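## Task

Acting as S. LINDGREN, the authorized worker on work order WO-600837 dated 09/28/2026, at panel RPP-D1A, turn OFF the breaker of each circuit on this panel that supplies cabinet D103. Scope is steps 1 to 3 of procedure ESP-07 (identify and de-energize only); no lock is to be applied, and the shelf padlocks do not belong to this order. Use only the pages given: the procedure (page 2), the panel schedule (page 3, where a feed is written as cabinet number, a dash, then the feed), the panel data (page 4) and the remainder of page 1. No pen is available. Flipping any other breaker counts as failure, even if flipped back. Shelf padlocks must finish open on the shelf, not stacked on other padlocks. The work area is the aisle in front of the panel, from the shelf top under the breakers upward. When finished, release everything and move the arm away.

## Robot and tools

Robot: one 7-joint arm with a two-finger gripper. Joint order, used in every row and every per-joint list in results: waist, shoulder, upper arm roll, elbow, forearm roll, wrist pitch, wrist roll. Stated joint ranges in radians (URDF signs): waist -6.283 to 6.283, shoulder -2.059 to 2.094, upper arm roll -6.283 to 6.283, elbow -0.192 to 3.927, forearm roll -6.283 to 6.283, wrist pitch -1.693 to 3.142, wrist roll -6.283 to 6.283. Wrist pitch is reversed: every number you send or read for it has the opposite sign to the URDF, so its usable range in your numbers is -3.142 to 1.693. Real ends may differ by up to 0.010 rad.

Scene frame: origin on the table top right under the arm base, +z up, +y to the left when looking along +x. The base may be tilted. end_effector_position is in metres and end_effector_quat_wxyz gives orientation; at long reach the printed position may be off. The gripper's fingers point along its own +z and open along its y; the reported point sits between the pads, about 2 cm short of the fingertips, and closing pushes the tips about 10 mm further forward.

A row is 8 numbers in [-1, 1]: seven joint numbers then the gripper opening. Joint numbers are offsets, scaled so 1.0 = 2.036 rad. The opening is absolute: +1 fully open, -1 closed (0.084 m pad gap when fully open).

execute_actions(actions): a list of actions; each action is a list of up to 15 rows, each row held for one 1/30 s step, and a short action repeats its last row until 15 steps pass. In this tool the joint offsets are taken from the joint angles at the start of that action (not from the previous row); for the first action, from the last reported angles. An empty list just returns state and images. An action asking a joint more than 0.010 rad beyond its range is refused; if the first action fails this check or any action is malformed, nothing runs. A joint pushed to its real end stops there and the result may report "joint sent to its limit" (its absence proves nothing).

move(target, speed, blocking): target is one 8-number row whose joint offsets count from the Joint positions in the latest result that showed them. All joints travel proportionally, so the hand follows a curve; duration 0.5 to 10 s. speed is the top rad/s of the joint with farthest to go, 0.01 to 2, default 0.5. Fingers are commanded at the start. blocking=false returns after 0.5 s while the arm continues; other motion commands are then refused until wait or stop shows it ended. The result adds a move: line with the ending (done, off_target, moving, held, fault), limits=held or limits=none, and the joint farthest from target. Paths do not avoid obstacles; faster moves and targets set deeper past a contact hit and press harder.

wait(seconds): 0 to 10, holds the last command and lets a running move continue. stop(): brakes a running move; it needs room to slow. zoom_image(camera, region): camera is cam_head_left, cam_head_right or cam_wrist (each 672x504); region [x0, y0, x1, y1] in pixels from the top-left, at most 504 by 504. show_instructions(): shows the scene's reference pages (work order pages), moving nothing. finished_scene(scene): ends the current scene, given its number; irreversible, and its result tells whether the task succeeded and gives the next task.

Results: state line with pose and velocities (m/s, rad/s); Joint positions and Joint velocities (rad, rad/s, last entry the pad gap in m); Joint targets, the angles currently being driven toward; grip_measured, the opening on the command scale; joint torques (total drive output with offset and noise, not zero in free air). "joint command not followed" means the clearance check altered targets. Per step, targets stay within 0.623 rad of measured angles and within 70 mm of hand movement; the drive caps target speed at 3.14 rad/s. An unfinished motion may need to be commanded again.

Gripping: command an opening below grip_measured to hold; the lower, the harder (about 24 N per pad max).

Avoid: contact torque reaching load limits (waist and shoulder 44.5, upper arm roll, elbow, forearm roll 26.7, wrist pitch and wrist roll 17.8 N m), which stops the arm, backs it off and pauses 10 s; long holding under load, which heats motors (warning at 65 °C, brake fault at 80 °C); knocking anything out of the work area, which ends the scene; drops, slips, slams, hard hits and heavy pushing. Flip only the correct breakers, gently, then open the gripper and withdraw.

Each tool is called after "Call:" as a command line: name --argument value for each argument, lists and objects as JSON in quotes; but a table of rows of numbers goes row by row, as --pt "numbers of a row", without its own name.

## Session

Call:
show_instructions

Call:
execute_actions --actions '[]'

Reference images for this scene: work order page 1, work order page 2, work order page 3, work order page 4.

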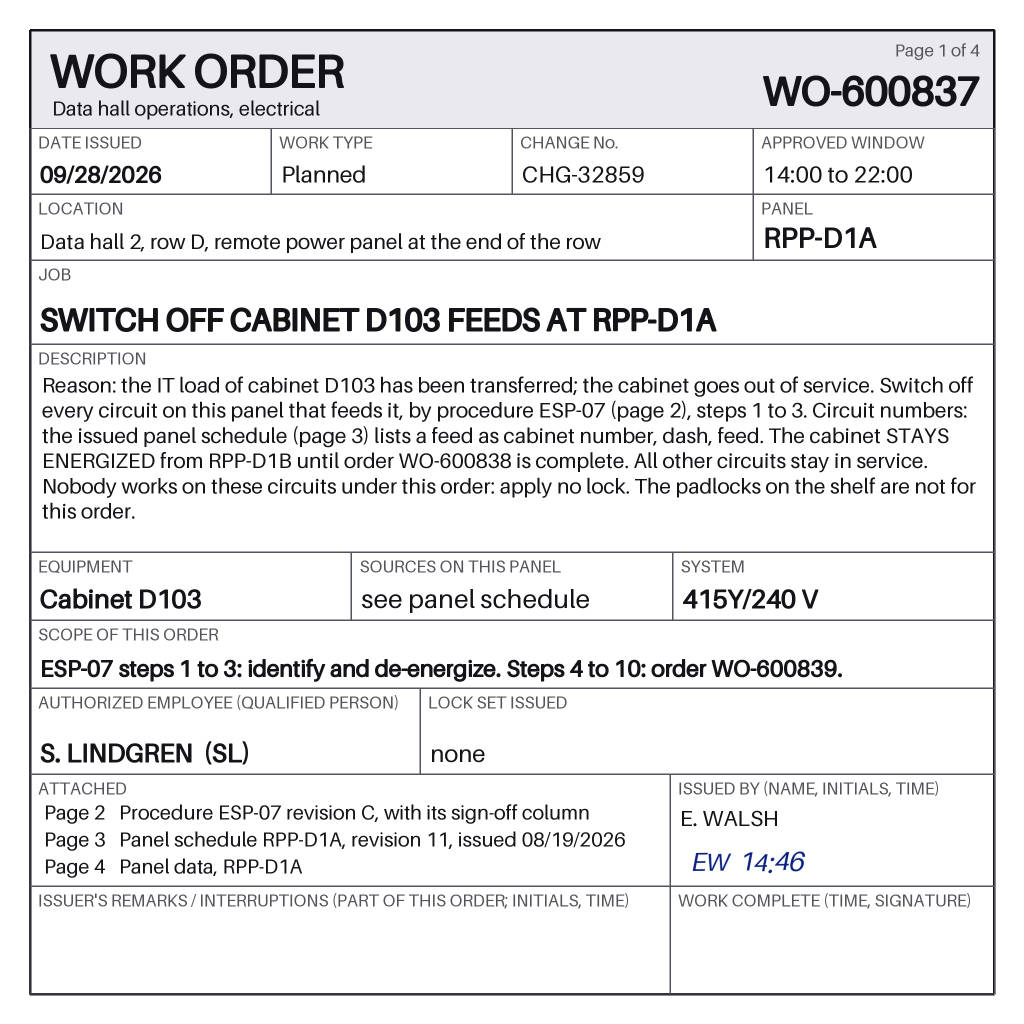

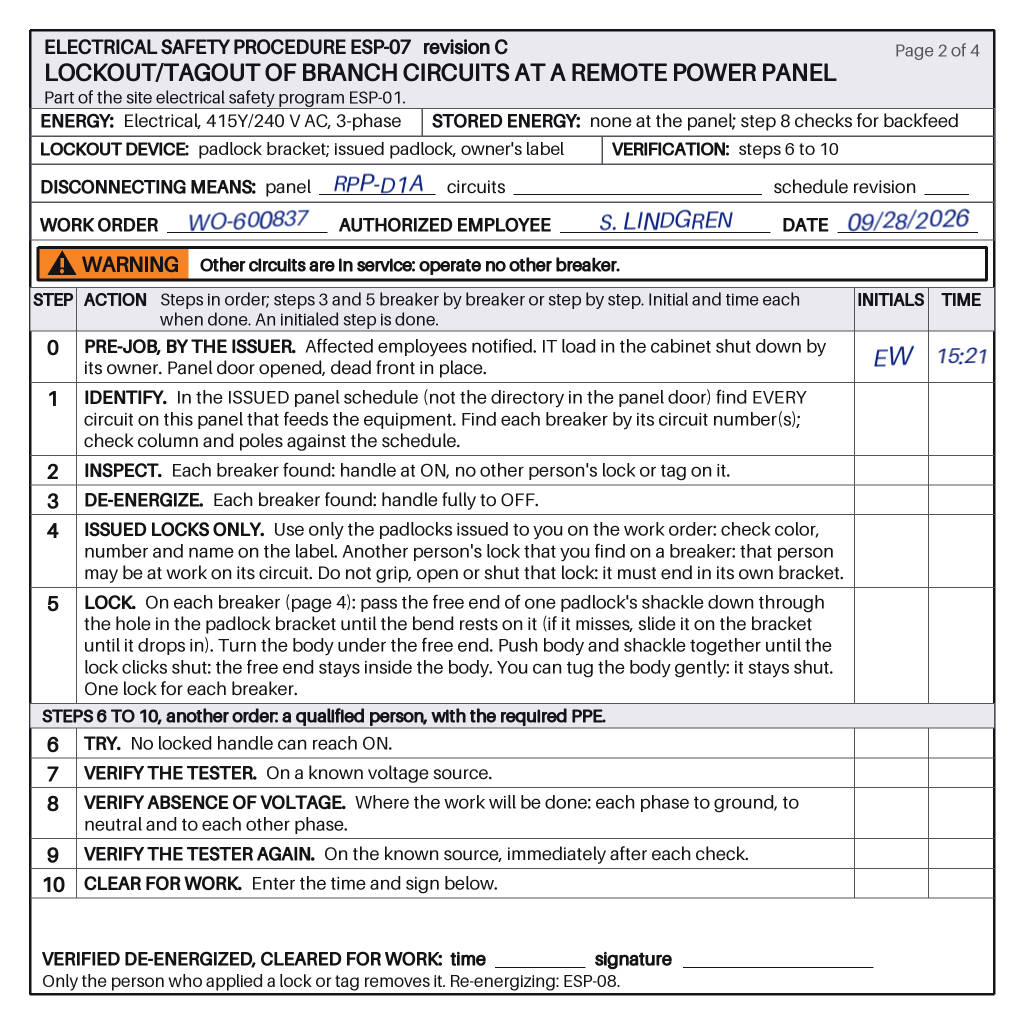

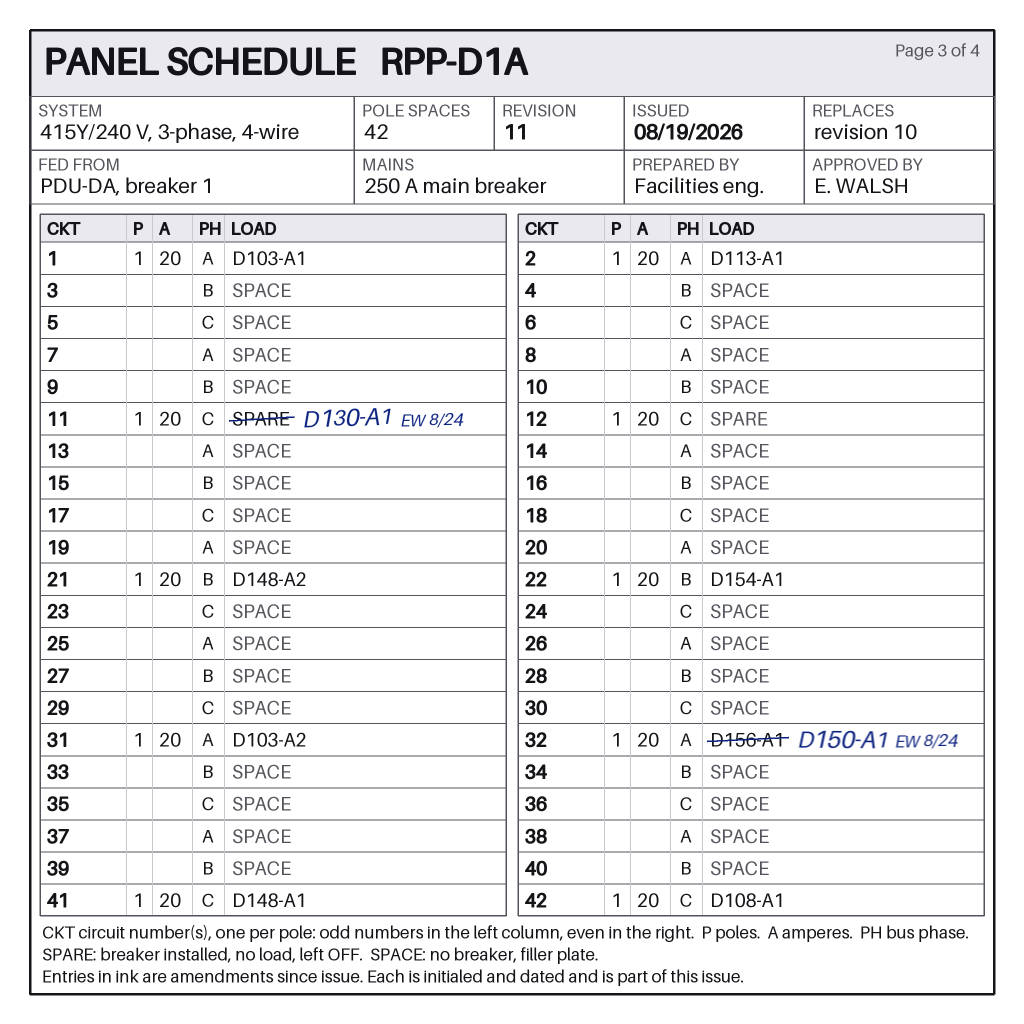

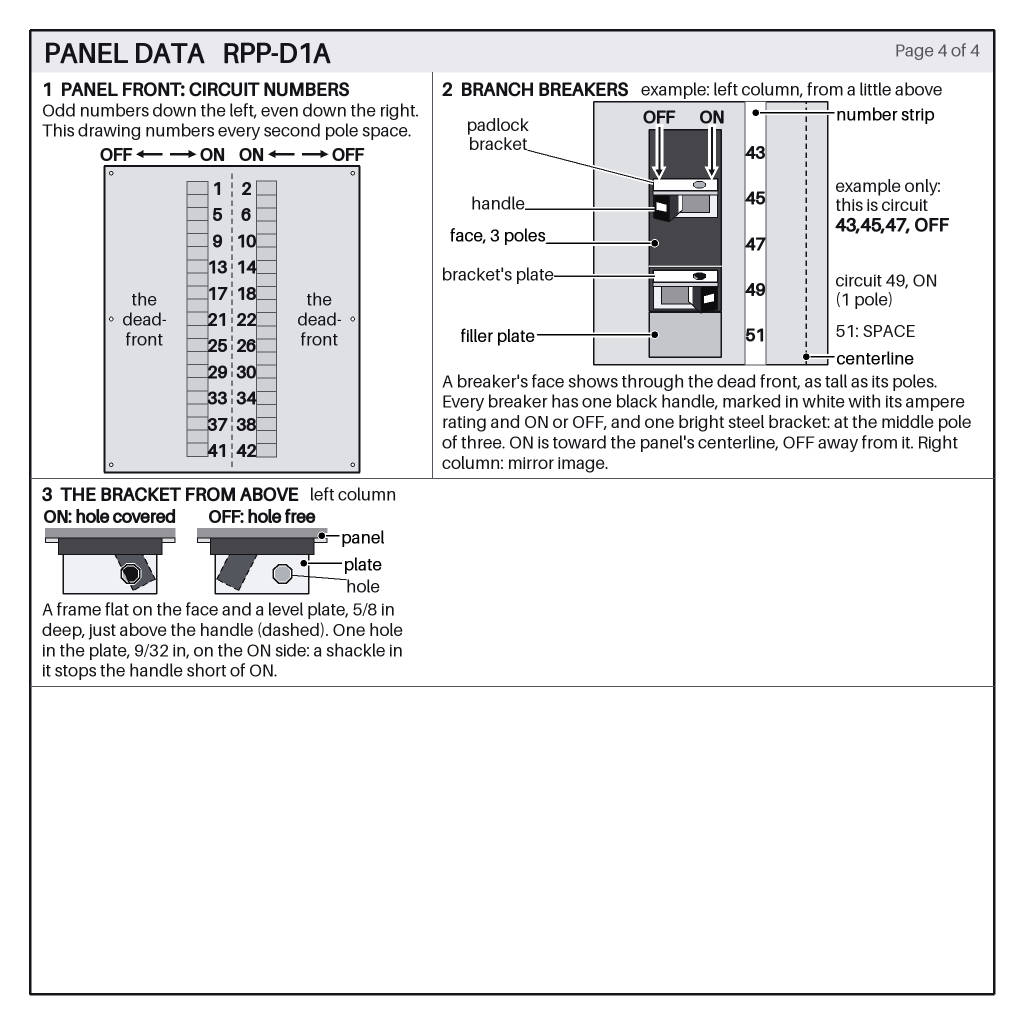

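Scene clock: 0.00 s.
end_effector_position=(+0.4229, -0.0343, +0.3313) grip_measured=+1.00 end_effector_quat_wxyz=(+0.104, +0.988, -0.097, -0.065) end_effector_velocity=(-0.000, +0.000, -0.000) end_effector_angular_velocity=(+0.000, +0.001, -0.000)
Joint names: [waist, shoulder, upper arm roll, elbow, forearm roll, wrist pitch, wrist roll]
Joint positions: [-0.003 -0.249 -0.003  0.917 -0.003 -1.172  0.     0.084]
Joint velocities: [ 0.     0.    -0.    -0.001  0.    -0.     0.     0.   ]
Joint torques (N m, as the arm reports them, + toward a larger Joint positions number): no reading
Joint targets: [-0.003 -0.249 -0.003 0.917 -0.003 -1.172 0.000]

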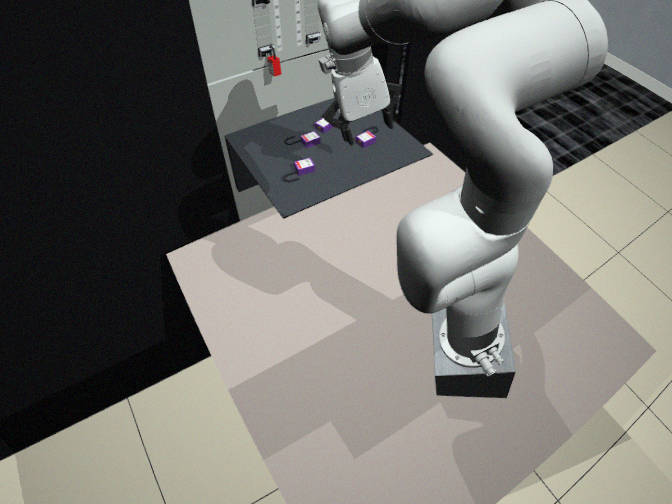

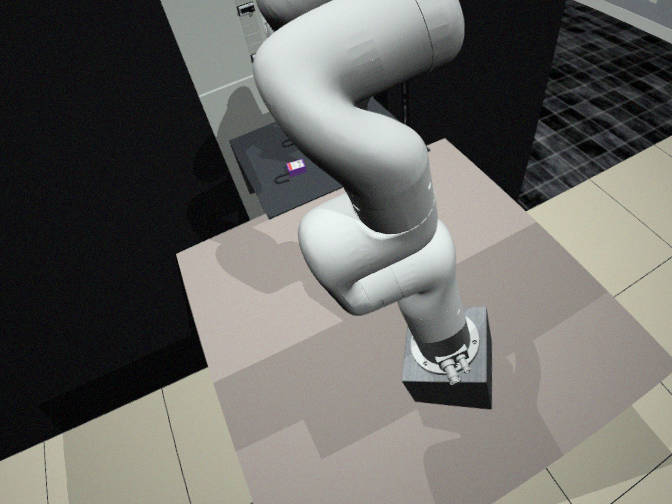

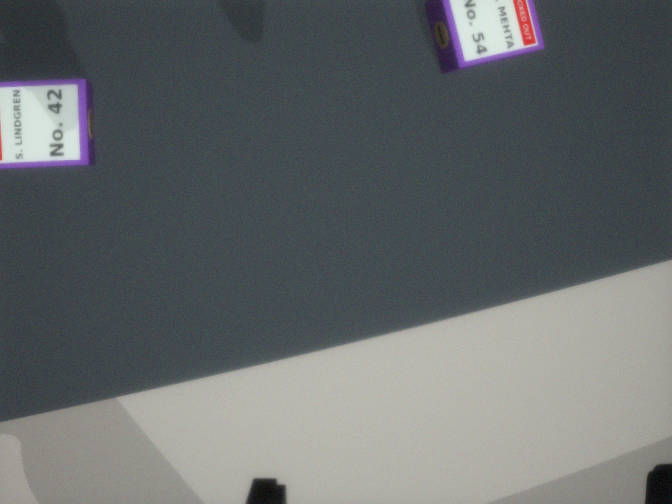

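Call:
move --target '[-0.035,-0.036,0,0.09,0,0.884,0.115,-1]' --speed 1.0

Scene clock: 3.87 s.
end_effector_position=(+0.5840, +0.0135, +0.8364) grip_measured=-1.00 end_effector_quat_wxyz=(+0.072, +0.559, -0.043, +0.825) end_effector_velocity=(-0.001, -0.001, +0.002) end_effector_angular_velocity=(-0.001, -0.004, -0.003)
Joint names: [waist, shoulder, upper arm roll, elbow, forearm roll, wrist pitch, wrist roll]
Joint positions: [-0.075 -0.322 -0.003  1.1   -0.003  0.627  0.234  0.   ]
Joint velocities: [-0.003 -0.001 -0.     0.001  0.     0.002  0.     0.   ]
Joint torques (N m, as the arm reports them, + toward a larger Joint positions number): [ -2.51 -19.3   -3.97  13.46   1.15   1.63   0.21]
Joint targets: [-0.075 -0.322 -0.003 1.100 -0.003 0.628 0.234]
move: done; limits=none; farthest joint: the waist, 0.000 radians from its target (0.071 radians at the start)

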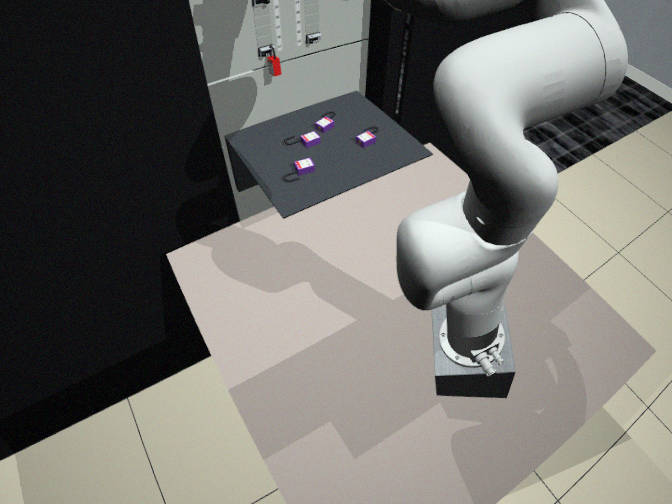

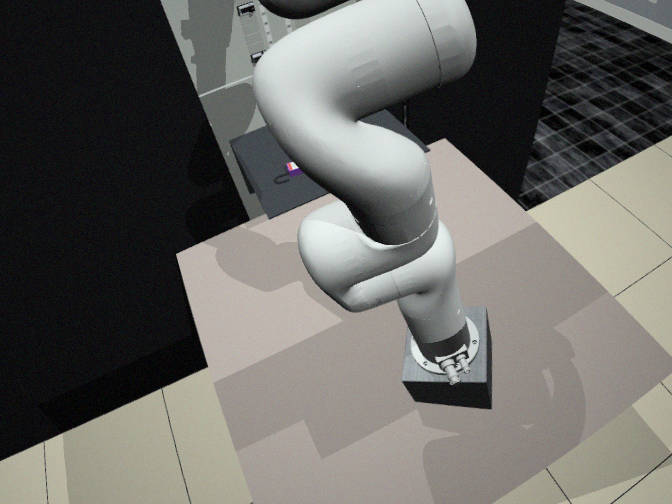

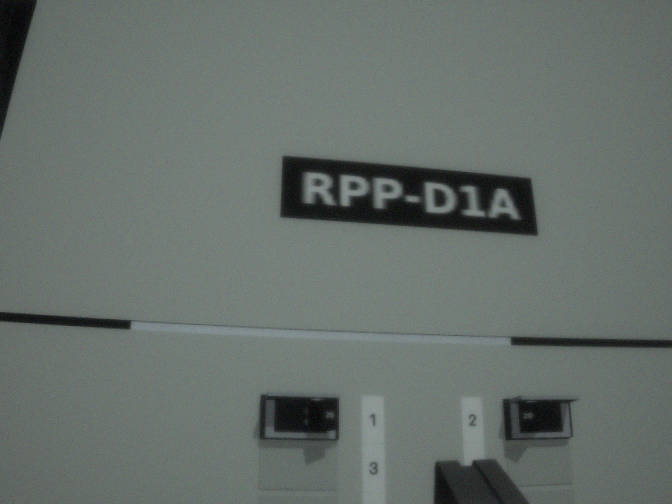

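Call:
move --target '[0.010,0.225,0,0.293,0,-0.067,0,-1]' --speed 0.5

Scene clock: 5.93 s.
end_effector_position=(+0.7143, -0.0015, +0.8587) grip_measured=-1.00 end_effector_quat_wxyz=(+0.064, +0.561, -0.038, +0.825) end_effector_velocity=(+0.001, -0.002, -0.002) end_effector_angular_velocity=(+0.000, +0.002, -0.002)
Joint names: [waist, shoulder, upper arm roll, elbow, forearm roll, wrist pitch, wrist roll]
Joint positions: [-0.054  0.135 -0.003  1.696 -0.003  0.491  0.234  0.   ]
Joint velocities: [-0.001  0.004  0.     0.002  0.     0.    -0.     0.   ]
Joint torques (N m, as the arm reports them, + toward a larger Joint positions number): [ -5.14 -33.16  -3.87  13.15   0.95   1.76   0.21]
Joint targets: [-0.054 0.136 -0.003 1.696 -0.003 0.491 0.234]
move: done; limits=none; farthest joint: the shoulder, 0.001 radians from its target (0.458 radians at the start)

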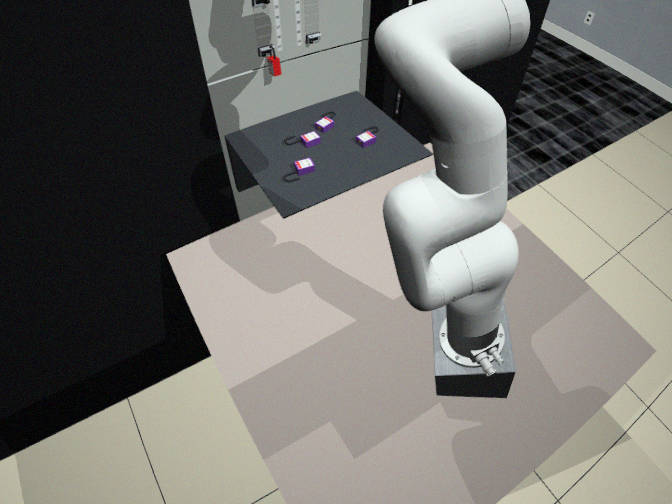

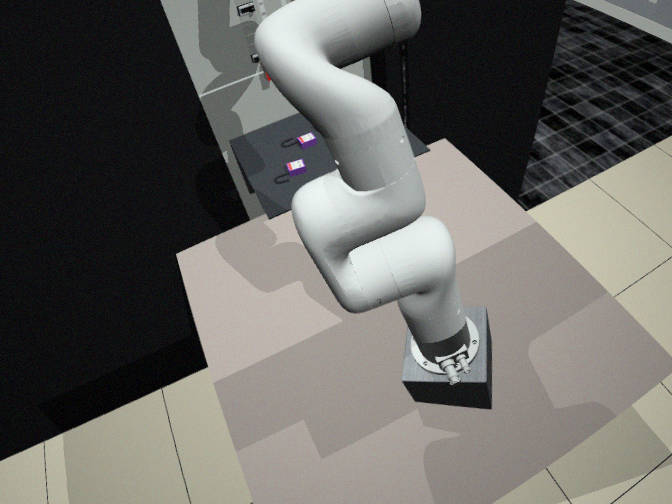

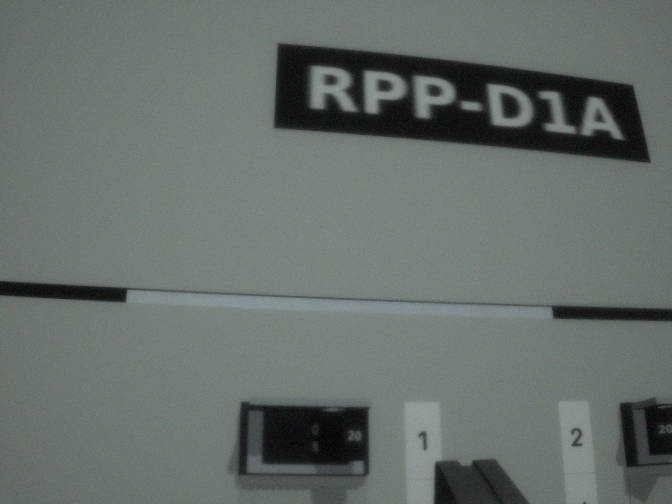

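Call:
move --target '[0,0.0786,0,0.1257,0,-0.047,0,-1]' --speed 0.25

Scene clock: 7.70 s.
end_effector_position=(+0.7503, -0.0073, +0.8695) grip_measured=-1.00 end_effector_quat_wxyz=(+0.064, +0.560, -0.038, +0.825) end_effector_velocity=(+0.001, -0.001, -0.001) end_effector_angular_velocity=(+0.000, +0.002, -0.002)
Joint names: [waist, shoulder, upper arm roll, elbow, forearm roll, wrist pitch, wrist roll]
Joint positions: [-0.054  0.295 -0.003  1.952 -0.003  0.395  0.234  0.   ]
Joint velocities: [-0.001  0.002  0.     0.002 -0.    -0.001  0.     0.   ]
Joint torques (N m, as the arm reports them, + toward a larger Joint positions number): [ -6.05 -37.04  -3.39  12.73   1.18   1.6    0.18]
Joint targets: [-0.054 0.295 -0.003 1.952 -0.003 0.395 0.234]
move: done; limits=none; farthest joint: the waist, 0.000 radians from its target (0.000 radians at the start)

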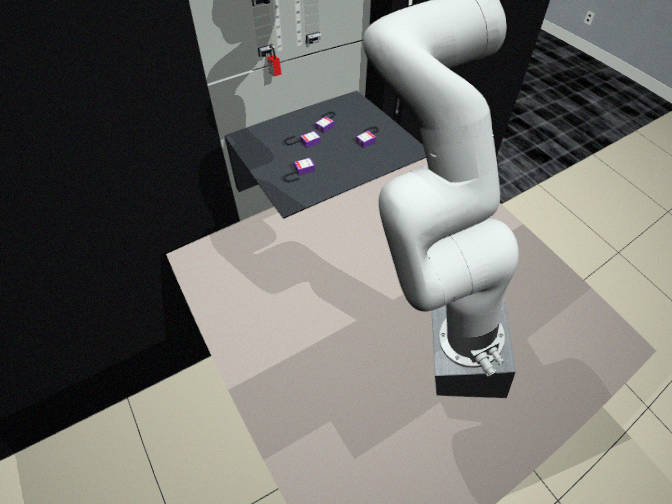

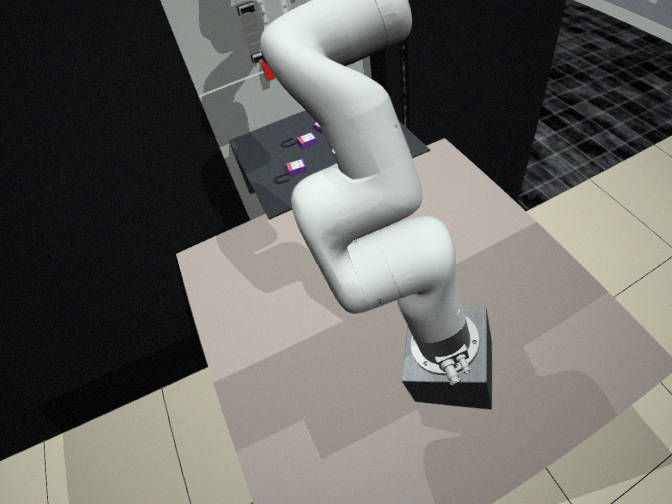

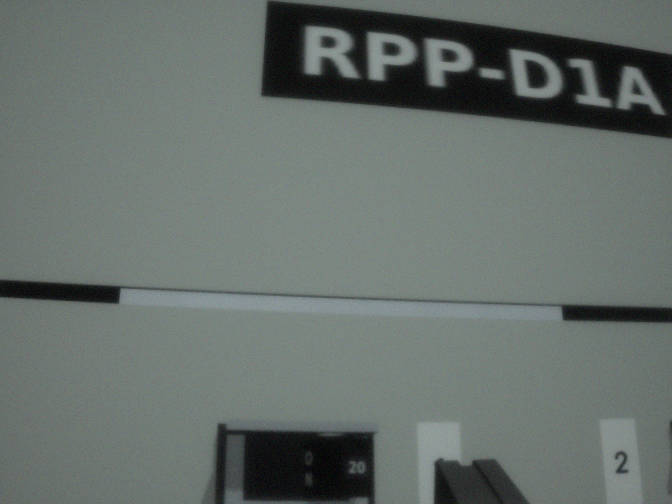

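Call:
move --target '[0.019,0.003,0,0.011,0,-0.004,0,-1]' --speed 0.035

Scene clock: 9.47 s.
end_effector_position=(+0.7549, +0.0191, +0.8700) grip_measured=-1.00 end_effector_quat_wxyz=(+0.046, +0.561, -0.028, +0.826) end_effector_velocity=(-0.001, -0.004, +0.001) end_effector_angular_velocity=(+0.000, -0.001, -0.007)
Joint names: [waist, shoulder, upper arm roll, elbow, forearm roll, wrist pitch, wrist roll]
Joint positions: [-0.015  0.301 -0.003  1.974 -0.003  0.387  0.234  0.   ]
Joint velocities: [-0.004  0.001 -0.003  0.     0.002 -0.001  0.     0.   ]
Joint torques (N m, as the arm reports them, + toward a larger Joint positions number): [ -5.99 -37.21  -3.41  13.1    0.88   1.93   0.09]
Joint targets: [-0.016 0.301 -0.003 1.974 -0.003 0.387 0.234]
move: done; limits=none; farthest joint: the waist, 0.000 radians from its target (0.039 radians at the start)

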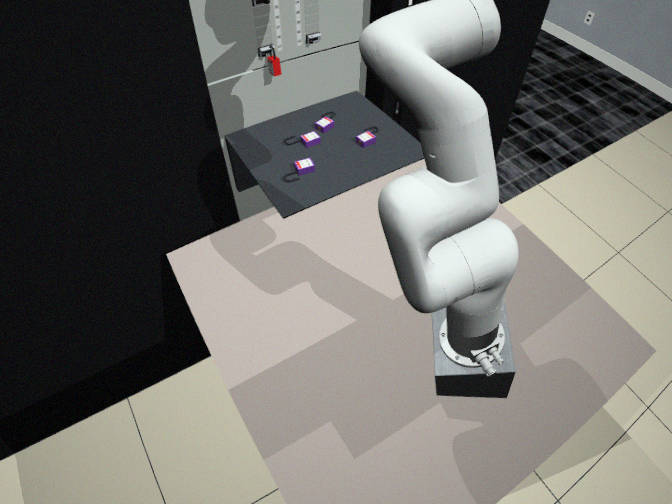

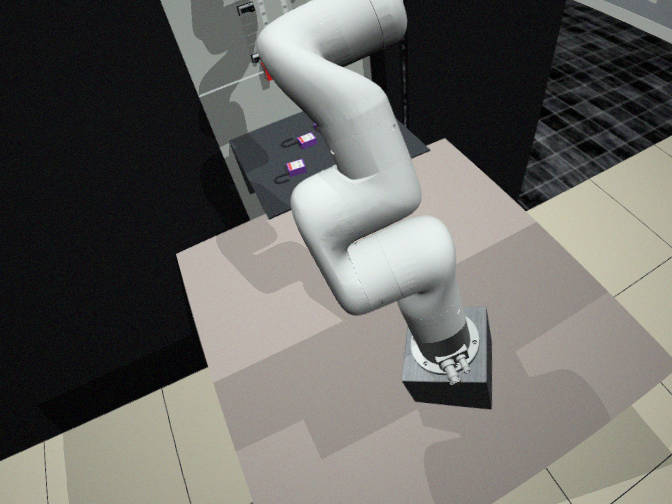

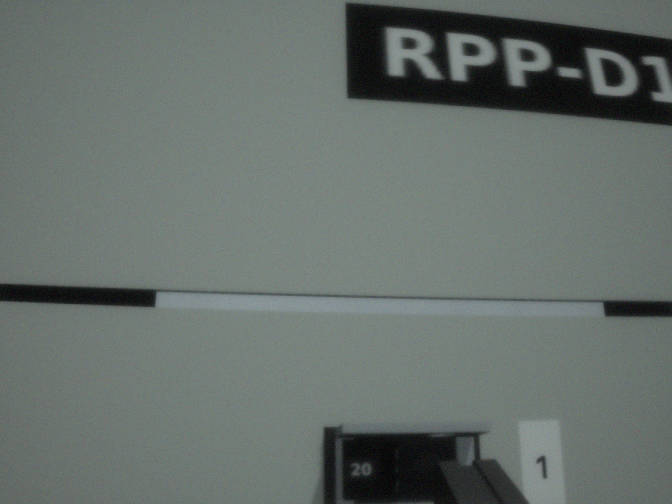

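Call:
move --target '[-0.01,-0.246,0,-0.405,0,0.154,0,-1]' --speed 0.8

Call:
move --target '[0.040,0.3605,0,-0.009,0,0.37,-0.01,-1]' --speed 0.6

Scene clock: 11.43 s.
end_effector_position=(+0.6215, +0.0193, +0.8068) grip_measured=-1.00 end_effector_quat_wxyz=(+0.055, +0.563, -0.034, +0.824) end_effector_velocity=(-0.001, +0.001, -0.000) end_effector_angular_velocity=(-0.000, -0.000, +0.001)
Joint names: [waist, shoulder, upper arm roll, elbow, forearm roll, wrist pitch, wrist roll]
Joint positions: [-0.035 -0.199 -0.003  1.15  -0.003  0.701  0.234  0.   ]
Joint velocities: [ 0.001 -0.002 -0.    -0.003 -0.     0.002 -0.     0.   ]
Joint torques (N m, as the arm reports them, + toward a larger Joint positions number): [ -3.26 -23.22  -3.92  13.35   0.94   1.75   0.3 ]
Joint targets: [-0.035 -0.200 -0.003 1.150 -0.003 0.701 0.234]
move: done; limits=none; farthest joint: the waist, 0.000 radians from its target (0.020 radians at the start)

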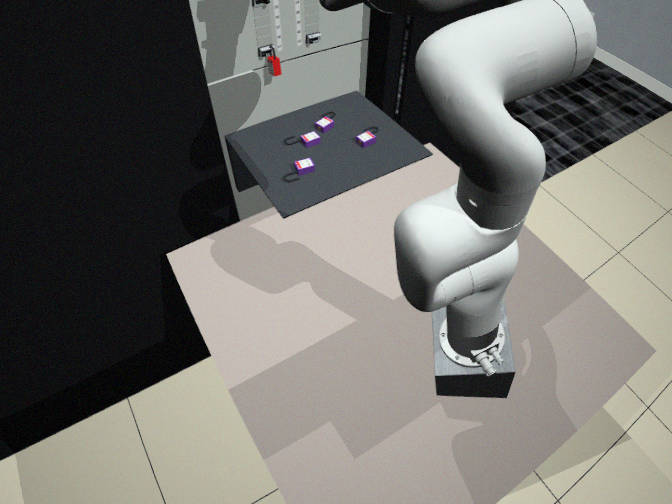

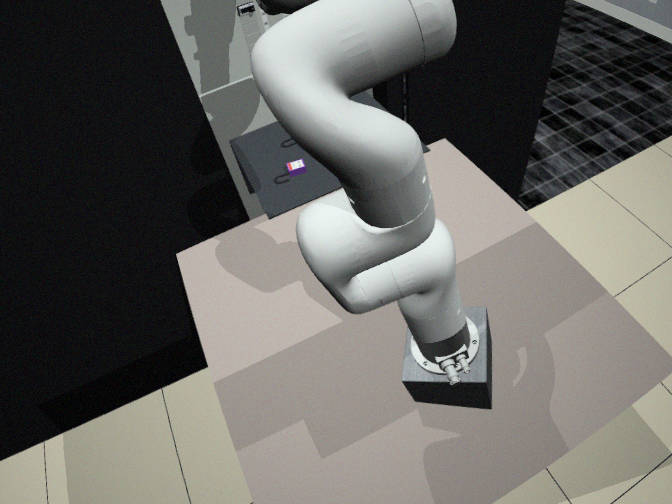

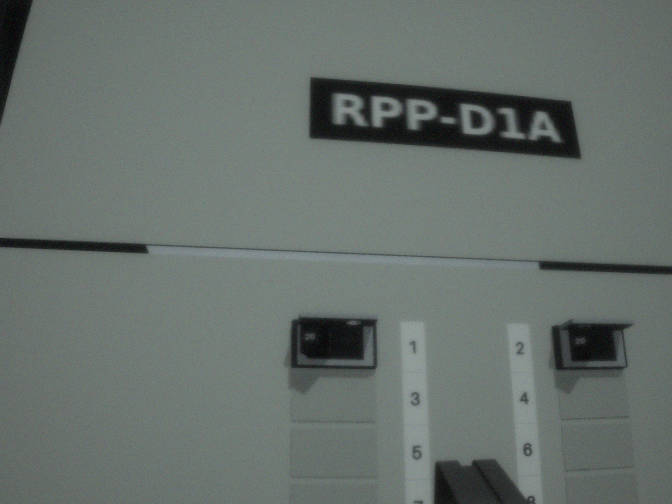

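Scene clock: 13.40 s.
end_effector_position=(+0.6891, -0.0148, +0.4828) grip_measured=-1.00 end_effector_quat_wxyz=(+0.027, +0.571, -0.009, +0.821) end_effector_velocity=(-0.000, -0.000, -0.003) end_effector_angular_velocity=(+0.000, +0.003, -0.001)
Joint names: [waist, shoulder, upper arm roll, elbow, forearm roll, wrist pitch, wrist roll]
Joint positions: [ 0.046  0.534 -0.003  1.132 -0.003  1.454  0.214  0.   ]
Joint velocities: [ 0.     0.004  0.    -0.001 -0.     0.002 -0.     0.   ]
Joint torques (N m, as the arm reports them, + toward a larger Joint positions number): [ -6.38 -37.54  -3.93   9.83   0.86   1.69   0.33]
Joint targets: [0.046 0.535 -0.003 1.132 -0.003 1.454 0.214]
move: done; limits=none; farthest joint: the shoulder, 0.001 radians from its target (0.734 radians at the start)

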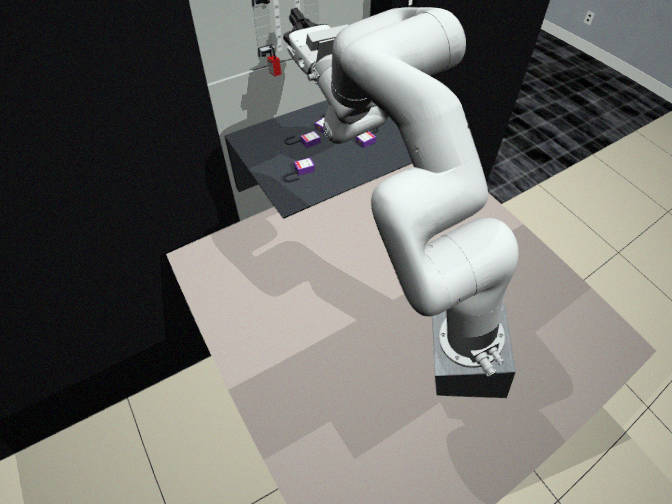

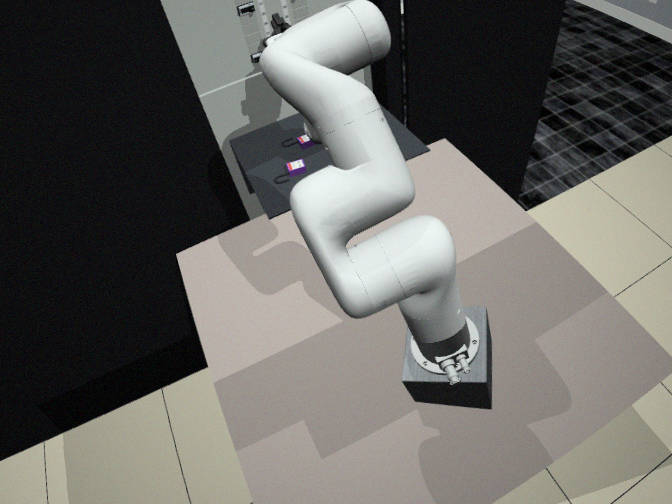

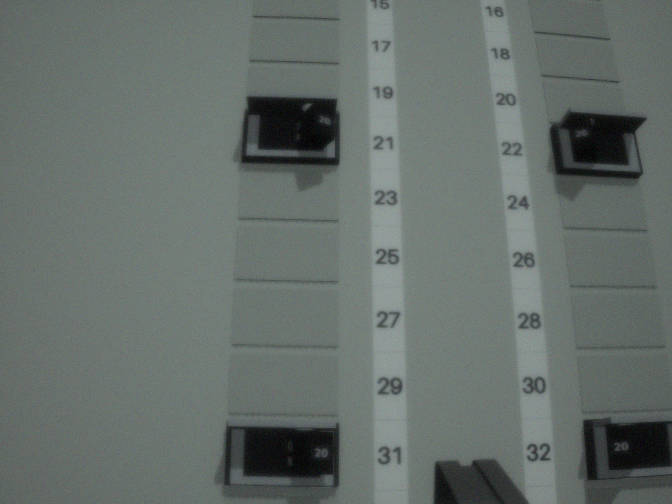

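Call:
move --target '[0.008,0.0555,0,0.126,0,-0.0707,0,-1]' --speed 0.25

Scene clock: 15.13 s.
end_effector_position=(+0.7474, -0.0093, +0.4894) grip_measured=-1.00 end_effector_quat_wxyz=(+0.020, +0.572, -0.006, +0.820) end_effector_velocity=(+0.001, +0.002, -0.000) end_effector_angular_velocity=(+0.001, -0.000, +0.003)
Joint names: [waist, shoulder, upper arm roll, elbow, forearm roll, wrist pitch, wrist roll]
Joint positions: [ 0.062  0.647 -0.003  1.388 -0.003  1.31   0.214  0.   ]
Joint velocities: [ 0.003  0.001  0.     0.002  0.    -0.     0.     0.   ]
Joint torques (N m, as the arm reports them, + toward a larger Joint positions number): [ -6.99 -41.88  -3.96  10.58   0.83   1.81   0.33]
Joint targets: [0.062 0.647 -0.003 1.388 -0.003 1.310 0.214]
move: done; limits=none; farthest joint: the waist, 0.000 radians from its target (0.016 radians at the start)

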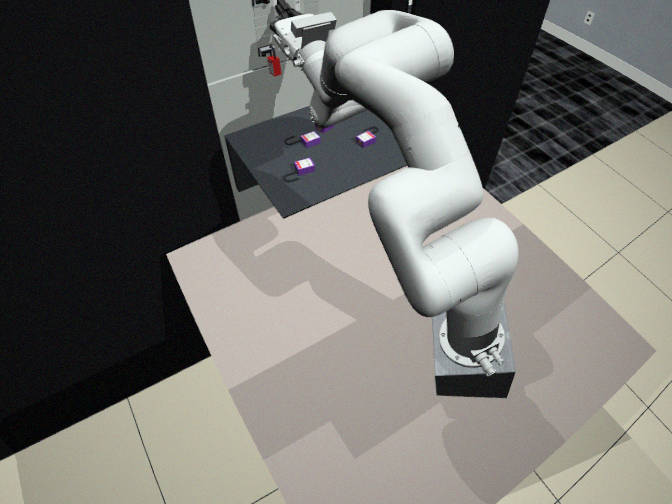

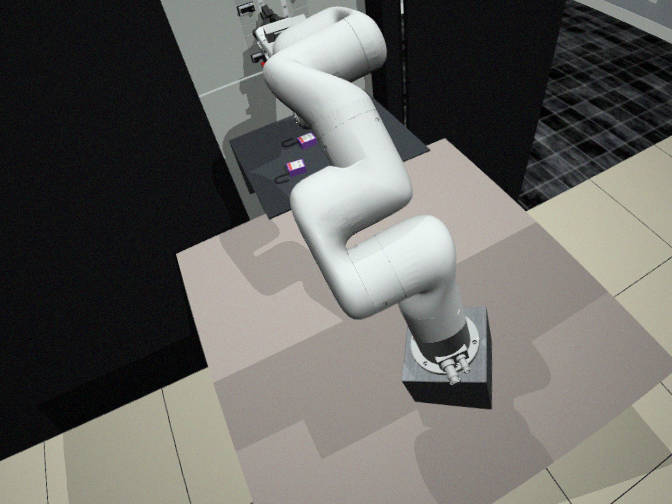

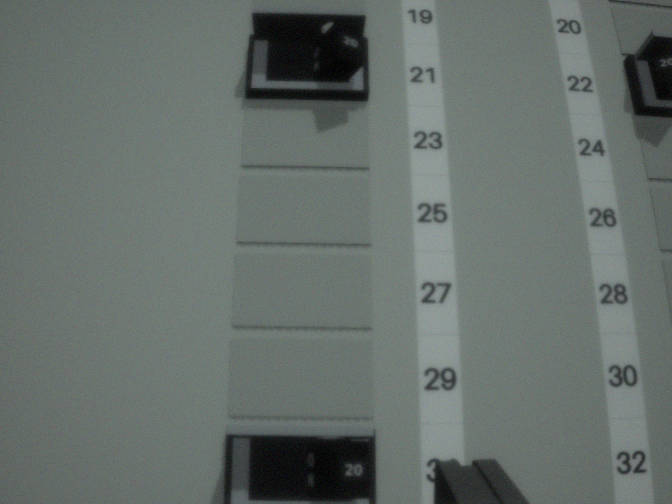

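Call:
move --target '[0.019,-0.0012,0,0.0055,0,-0.003,0,-1]' --speed 0.035

Scene clock: 16.63 s.
end_effector_position=(+0.7513, +0.0151, +0.4891) grip_measured=-1.00 end_effector_quat_wxyz=(+0.005, +0.572, +0.003, +0.820) end_effector_velocity=(+0.001, +0.006, -0.001) end_effector_angular_velocity=(+0.002, +0.003, +0.009)
Joint names: [waist, shoulder, upper arm roll, elbow, forearm roll, wrist pitch, wrist roll]
Joint positions: [ 0.099  0.645 -0.005  1.398 -0.002  1.304  0.214  0.   ]
Joint velocities: [ 0.006 -0.     0.003  0.001 -0.002 -0.002 -0.     0.   ]
Joint torques (N m, as the arm reports them, + toward a larger Joint positions number): [  1.79 -44.67   0.36  13.09  -2.87   0.97   0.18]
Joint targets: [0.101 0.644 -0.003 1.399 -0.003 1.304 0.214]
move: done; limits=none; farthest joint: the waist, 0.002 radians from its target (0.038 radians at the start)

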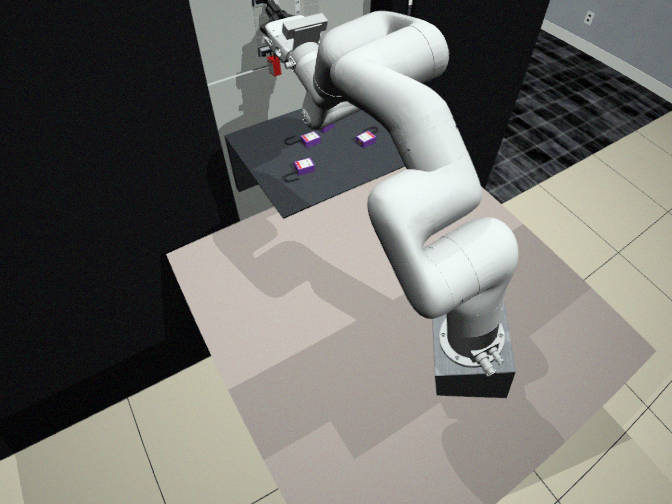

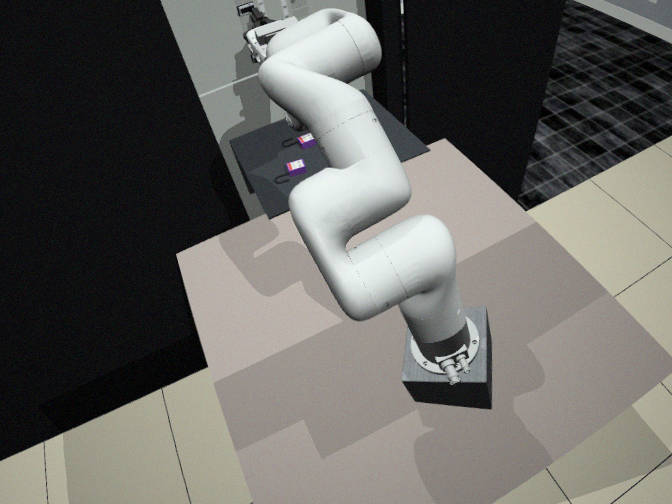

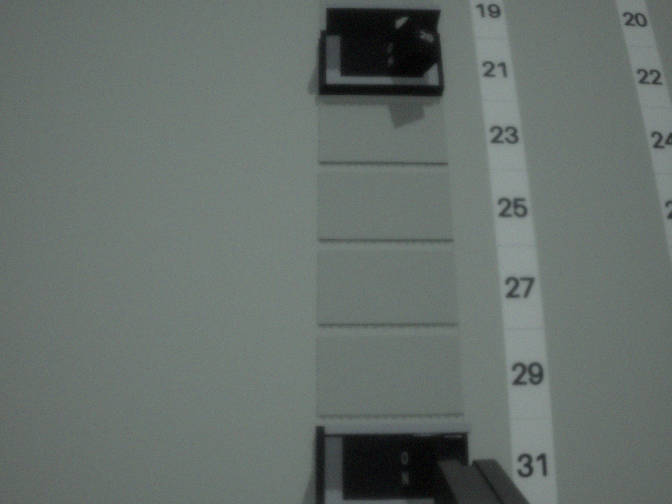

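Call:
wait --seconds 0

Call:
zoom_image --camera "cam_wrist" --region '[300,400,560,504]'

Scene clock: 16.73 s.
end_effector_position=(+0.7515, +0.0184, +0.4887) grip_measured=-1.00 end_effector_quat_wxyz=(+0.002, +0.573, +0.004, +0.820) end_effector_velocity=(+0.007, +0.058, -0.003) end_effector_angular_velocity=(+0.001, +0.008, +0.106)
Joint names: [waist, shoulder, upper arm roll, elbow, forearm roll, wrist pitch, wrist roll]
Joint positions: [ 0.101  0.645 -0.002  1.398 -0.004  1.304  0.214  0.   ]
Joint velocities: [ 0.041 -0.002  0.038  0.021 -0.048 -0.009 -0.003  0.   ]
Joint torques (N m, as the arm reports them, + toward a larger Joint positions number): [ -5.22 -45.1   -3.37  12.54   1.69   0.78   0.3 ]
Joint targets: [0.101 0.644 -0.003 1.399 -0.003 1.304 0.214]

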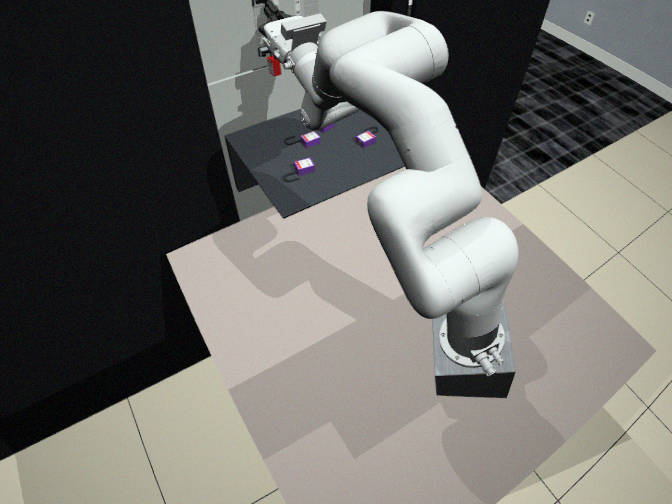

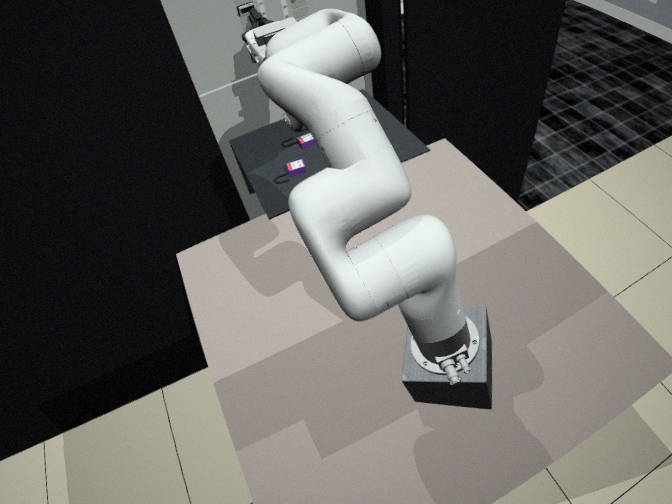

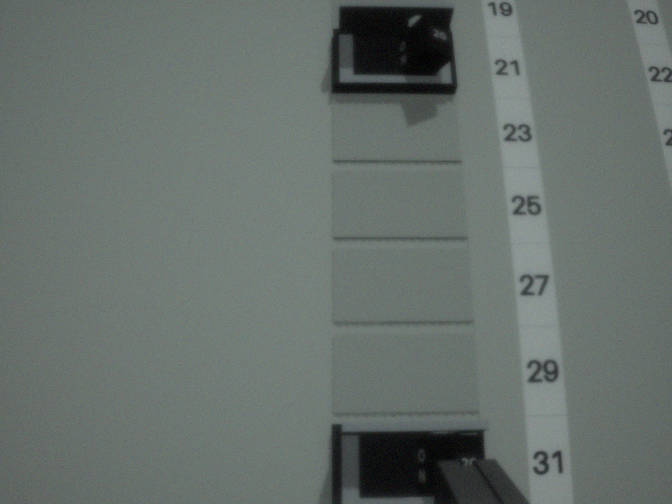

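Region (300, 400, 560, 504) of cam_wrist's 672x504 image, scaled by 1.938, with more detail than that image has; it fills the top 202 rows of this view, and the rest is white.

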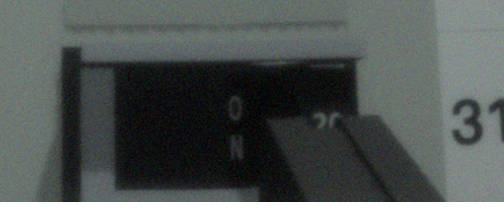

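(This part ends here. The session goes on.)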